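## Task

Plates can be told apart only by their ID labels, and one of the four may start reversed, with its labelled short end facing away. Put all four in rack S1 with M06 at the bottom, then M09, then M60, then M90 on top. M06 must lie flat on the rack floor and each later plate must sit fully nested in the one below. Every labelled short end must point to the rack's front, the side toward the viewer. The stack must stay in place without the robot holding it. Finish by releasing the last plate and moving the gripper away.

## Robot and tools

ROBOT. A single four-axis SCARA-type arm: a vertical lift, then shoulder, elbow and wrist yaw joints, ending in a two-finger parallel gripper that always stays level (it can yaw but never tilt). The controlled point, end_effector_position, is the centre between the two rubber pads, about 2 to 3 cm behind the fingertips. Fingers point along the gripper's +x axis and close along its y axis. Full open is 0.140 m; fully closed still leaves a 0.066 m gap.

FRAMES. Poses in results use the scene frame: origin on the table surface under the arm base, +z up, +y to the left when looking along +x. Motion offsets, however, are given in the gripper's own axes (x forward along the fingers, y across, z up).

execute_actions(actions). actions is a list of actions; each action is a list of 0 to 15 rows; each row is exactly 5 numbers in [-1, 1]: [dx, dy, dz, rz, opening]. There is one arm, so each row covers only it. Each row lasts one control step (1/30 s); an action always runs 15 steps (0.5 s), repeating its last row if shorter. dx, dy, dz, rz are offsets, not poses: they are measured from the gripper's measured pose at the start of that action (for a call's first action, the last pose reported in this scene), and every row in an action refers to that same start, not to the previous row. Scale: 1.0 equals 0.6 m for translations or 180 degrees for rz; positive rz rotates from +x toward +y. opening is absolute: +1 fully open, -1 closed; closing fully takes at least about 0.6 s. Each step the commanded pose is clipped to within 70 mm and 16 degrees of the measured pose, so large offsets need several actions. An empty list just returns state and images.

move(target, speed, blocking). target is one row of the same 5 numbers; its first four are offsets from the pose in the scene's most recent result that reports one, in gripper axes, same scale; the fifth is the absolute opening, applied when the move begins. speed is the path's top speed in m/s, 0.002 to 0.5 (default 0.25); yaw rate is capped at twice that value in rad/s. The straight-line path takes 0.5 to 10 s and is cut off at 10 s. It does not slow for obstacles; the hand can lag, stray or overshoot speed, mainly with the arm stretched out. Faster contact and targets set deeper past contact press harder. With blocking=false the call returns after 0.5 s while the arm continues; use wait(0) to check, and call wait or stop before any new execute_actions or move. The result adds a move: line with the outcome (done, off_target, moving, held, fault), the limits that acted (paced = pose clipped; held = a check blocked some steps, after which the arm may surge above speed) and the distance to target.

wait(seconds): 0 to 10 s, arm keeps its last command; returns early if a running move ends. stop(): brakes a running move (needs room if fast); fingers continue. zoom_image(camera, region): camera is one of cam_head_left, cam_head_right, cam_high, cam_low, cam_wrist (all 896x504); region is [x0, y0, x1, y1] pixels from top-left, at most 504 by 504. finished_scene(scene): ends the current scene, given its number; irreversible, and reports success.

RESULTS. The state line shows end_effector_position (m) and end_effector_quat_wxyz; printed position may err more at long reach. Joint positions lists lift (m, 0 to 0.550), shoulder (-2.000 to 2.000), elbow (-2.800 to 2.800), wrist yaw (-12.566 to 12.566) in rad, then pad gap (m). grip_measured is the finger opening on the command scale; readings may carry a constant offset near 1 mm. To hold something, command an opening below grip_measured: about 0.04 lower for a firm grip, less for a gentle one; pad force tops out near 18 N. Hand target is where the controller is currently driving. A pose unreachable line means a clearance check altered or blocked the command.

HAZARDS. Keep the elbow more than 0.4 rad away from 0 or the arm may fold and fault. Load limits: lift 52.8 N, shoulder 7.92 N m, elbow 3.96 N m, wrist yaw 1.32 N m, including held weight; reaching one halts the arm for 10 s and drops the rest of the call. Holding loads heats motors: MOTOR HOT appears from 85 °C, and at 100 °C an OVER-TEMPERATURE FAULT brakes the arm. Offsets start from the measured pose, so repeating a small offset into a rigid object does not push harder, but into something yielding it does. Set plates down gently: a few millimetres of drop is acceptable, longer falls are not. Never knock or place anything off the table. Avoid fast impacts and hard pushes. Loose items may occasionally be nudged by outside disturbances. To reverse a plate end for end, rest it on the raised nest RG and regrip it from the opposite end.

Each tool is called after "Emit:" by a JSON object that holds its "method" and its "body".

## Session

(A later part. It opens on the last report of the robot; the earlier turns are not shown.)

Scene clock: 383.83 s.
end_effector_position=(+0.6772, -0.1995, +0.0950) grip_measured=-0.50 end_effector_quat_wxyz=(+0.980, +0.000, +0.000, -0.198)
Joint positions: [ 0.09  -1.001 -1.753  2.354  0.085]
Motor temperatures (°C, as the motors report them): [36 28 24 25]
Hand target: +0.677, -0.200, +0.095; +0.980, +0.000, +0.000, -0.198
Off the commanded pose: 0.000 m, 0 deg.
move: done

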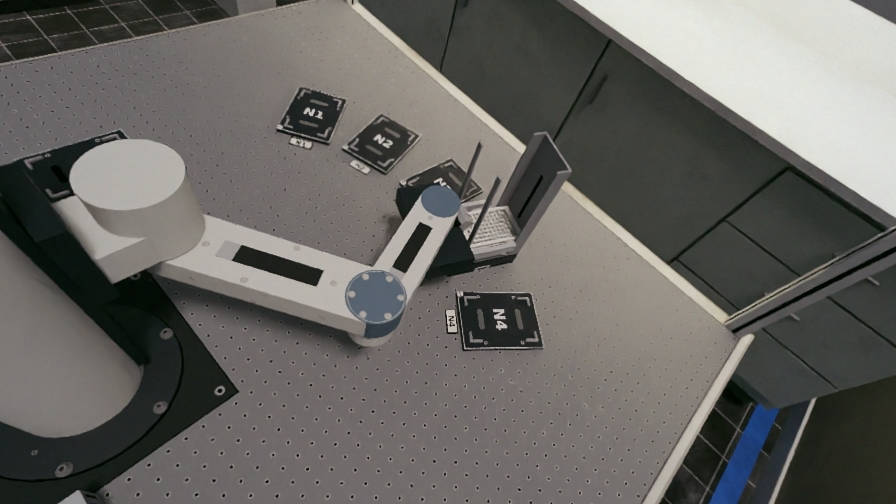

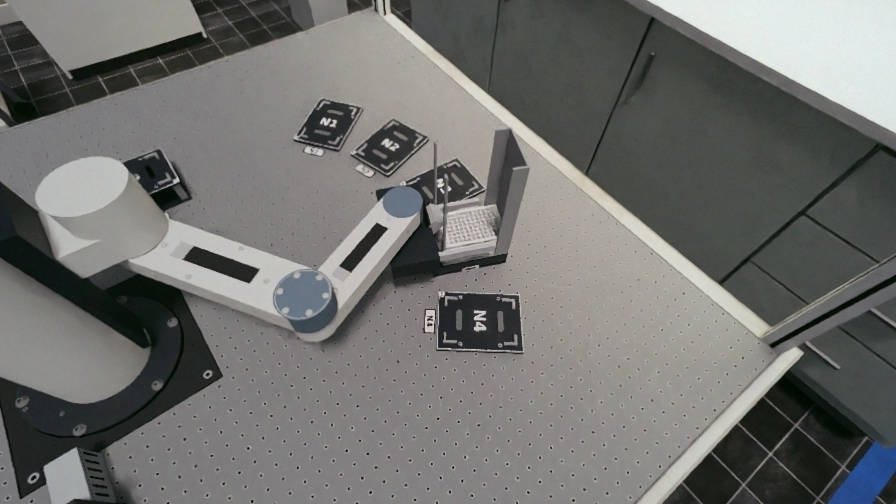

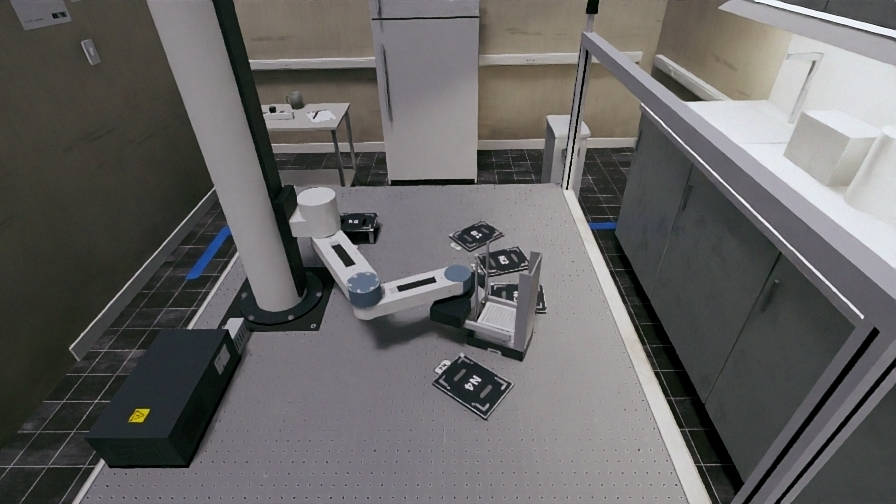

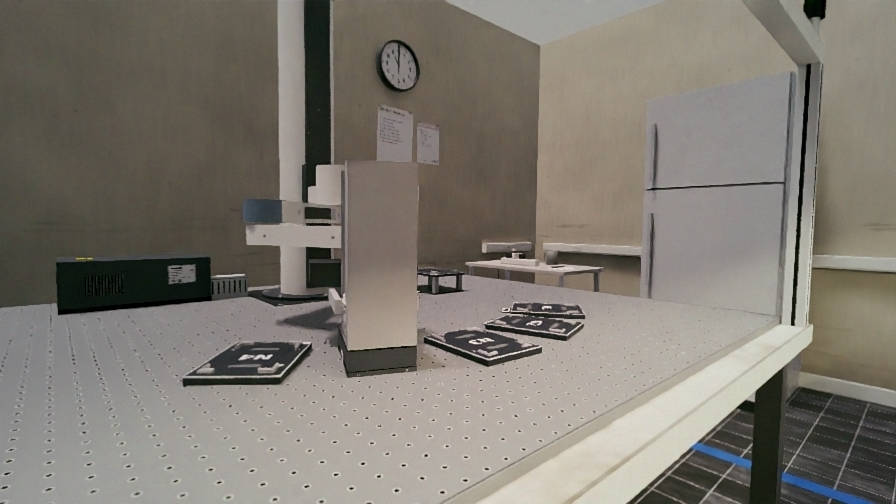

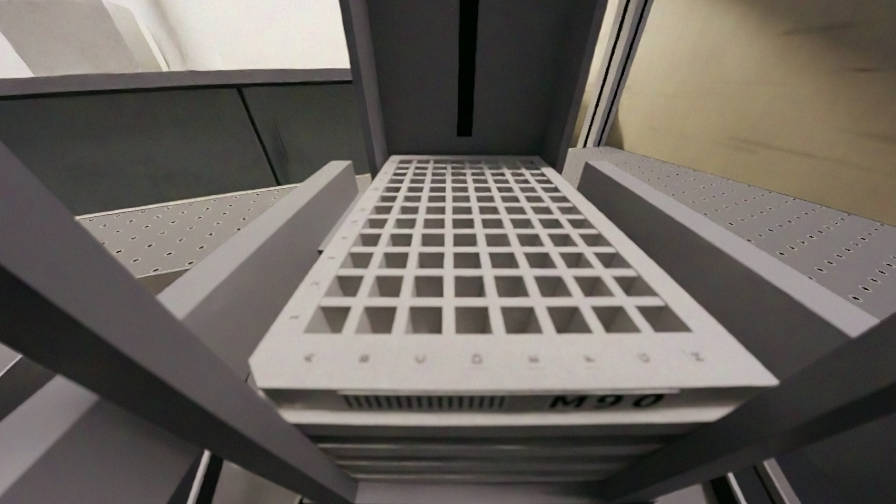

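Emit:
{"method": "execute_actions", "body": {"actions": [[[0,0,0,0,-0.48],[0,0,0,0,-0.44],[0,0,0,0,-0.3],[0,0,0,0,0.3]]]}}

Emit:
{"method": "move", "body": {"target": [-0.25,0,0.007,0,0.3], "speed": 0.35}}

Emit:
{"method": "zoom_image", "body": {"camera": "cam_wrist", "region": [360,100,570,280]}}

Scene clock: 388.93 s.
end_effector_position=(+0.6772, -0.1995, +0.0951) grip_measured=+0.30 end_effector_quat_wxyz=(+0.980, +0.000, +0.000, -0.198)
Joint positions: [ 0.09  -1.001 -1.753  2.354  0.114]
Motor temperatures (°C, as the motors report them): [36 28 24 25]
Hand target: +0.677, -0.200, +0.095; +0.980, +0.000, +0.000, -0.198
Off the commanded pose: 0.000 m, 0 deg.

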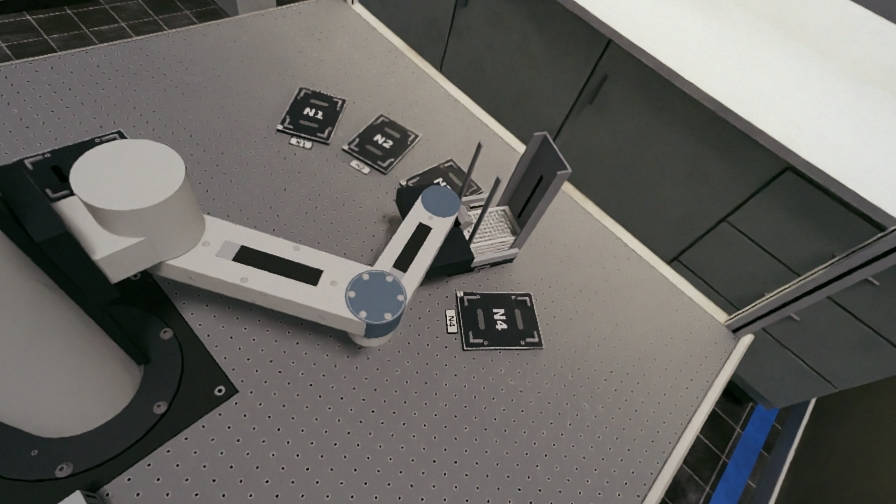

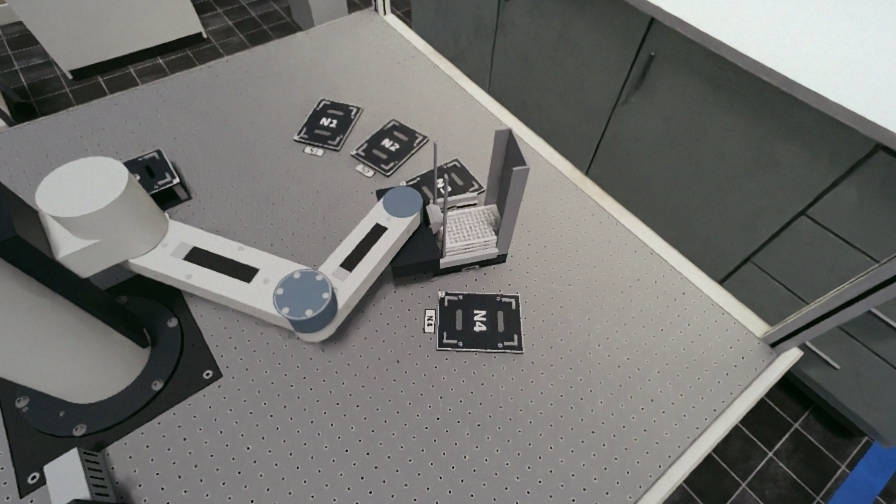

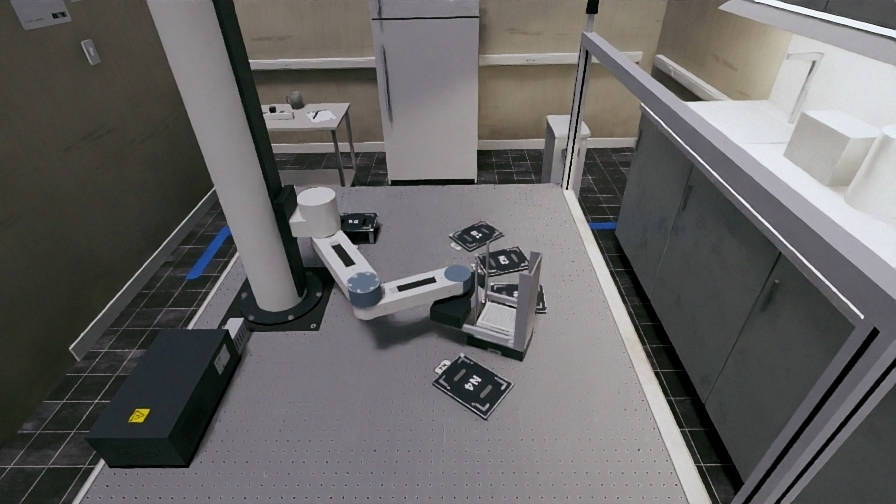

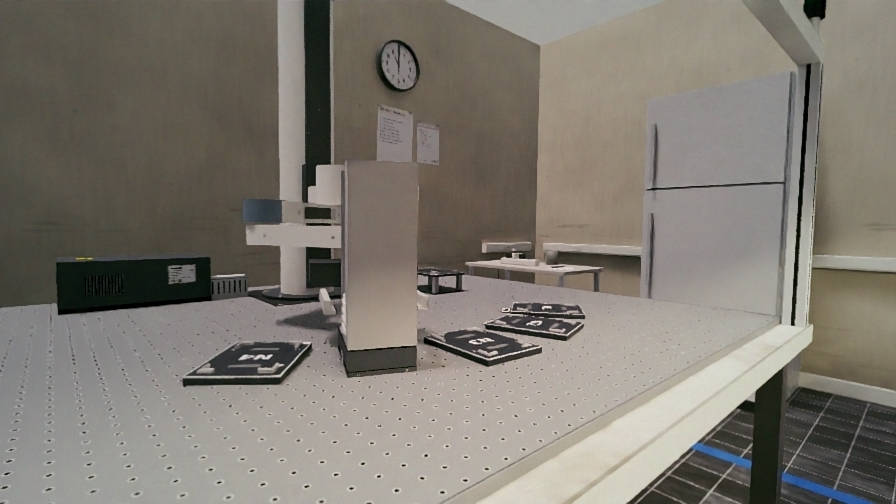

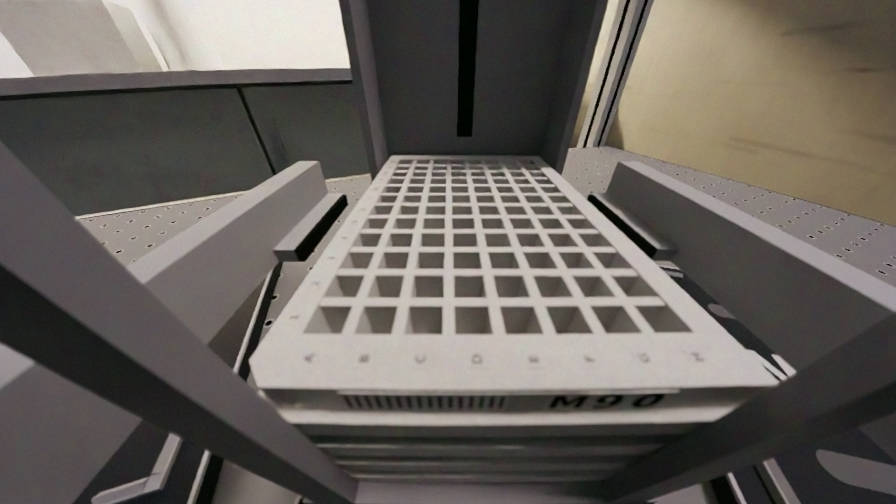

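Scene clock: 389.83 s.
end_effector_position=(+0.5390, -0.1409, +0.0992) grip_measured=+0.30 end_effector_quat_wxyz=(+0.980, +0.000, +0.000, -0.198)
Joint positions: [ 0.094 -1.286 -0.994  1.881  0.114]
Motor temperatures (°C, as the motors report them): [36 28 24 25]
Hand target: +0.539, -0.141, +0.099; +0.980, +0.000, +0.000, -0.198
Off the commanded pose: 0.000 m, 0 deg.
move: done

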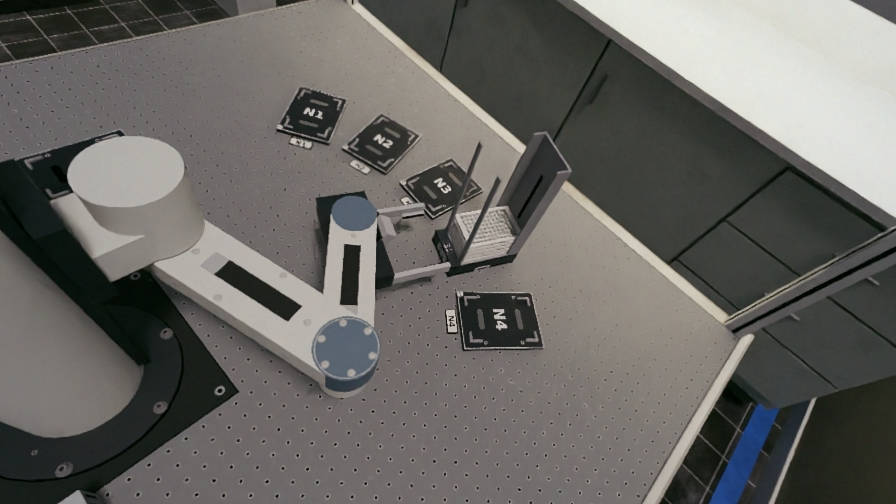

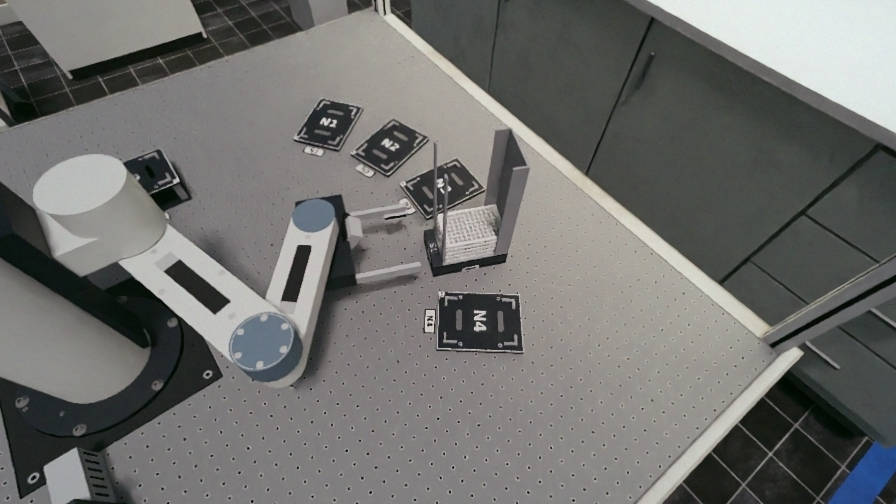

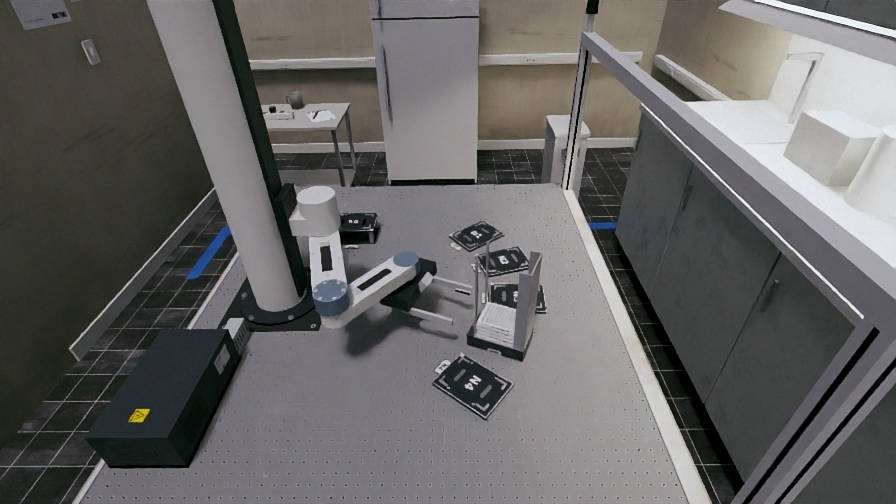

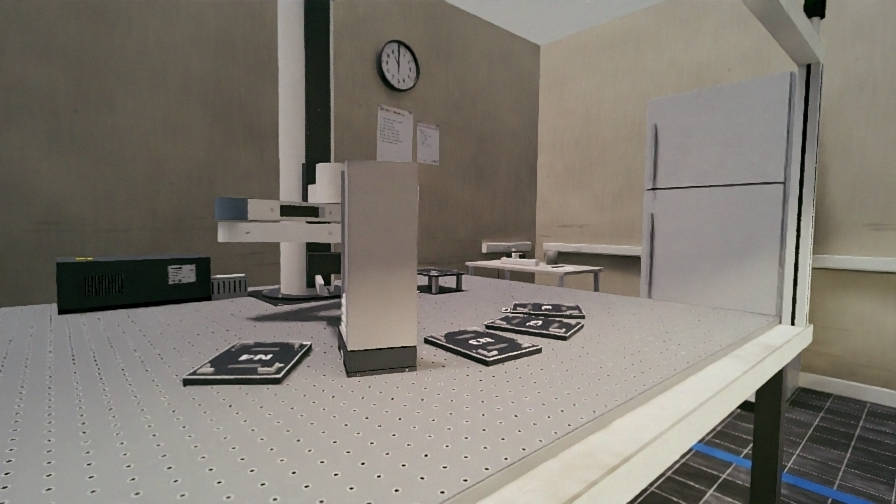

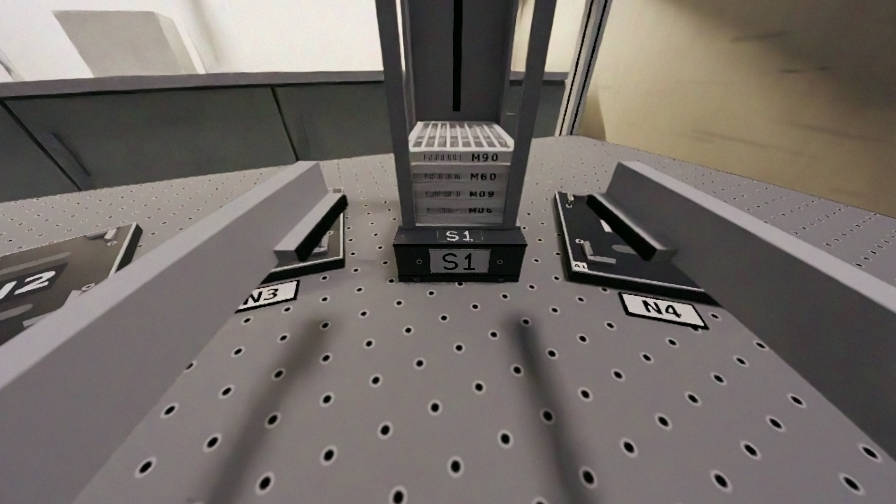

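Region (360, 100, 570, 280) of cam_wrist's 896x504 image, scaled by 2.400, with more detail than that image has; it fills the top 432 rows of this view, and the rest is white.

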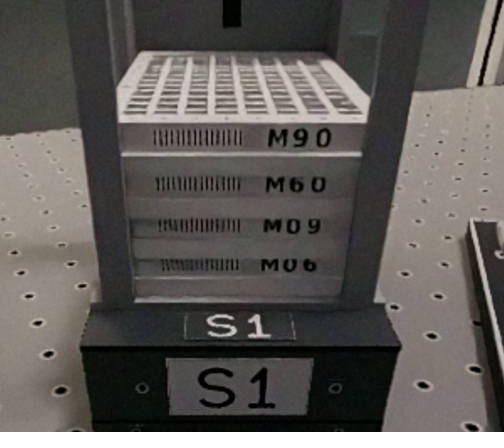

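Emit:
{"method": "finished_scene", "body": {"scene": 2}}

The scene is finished: the task was done.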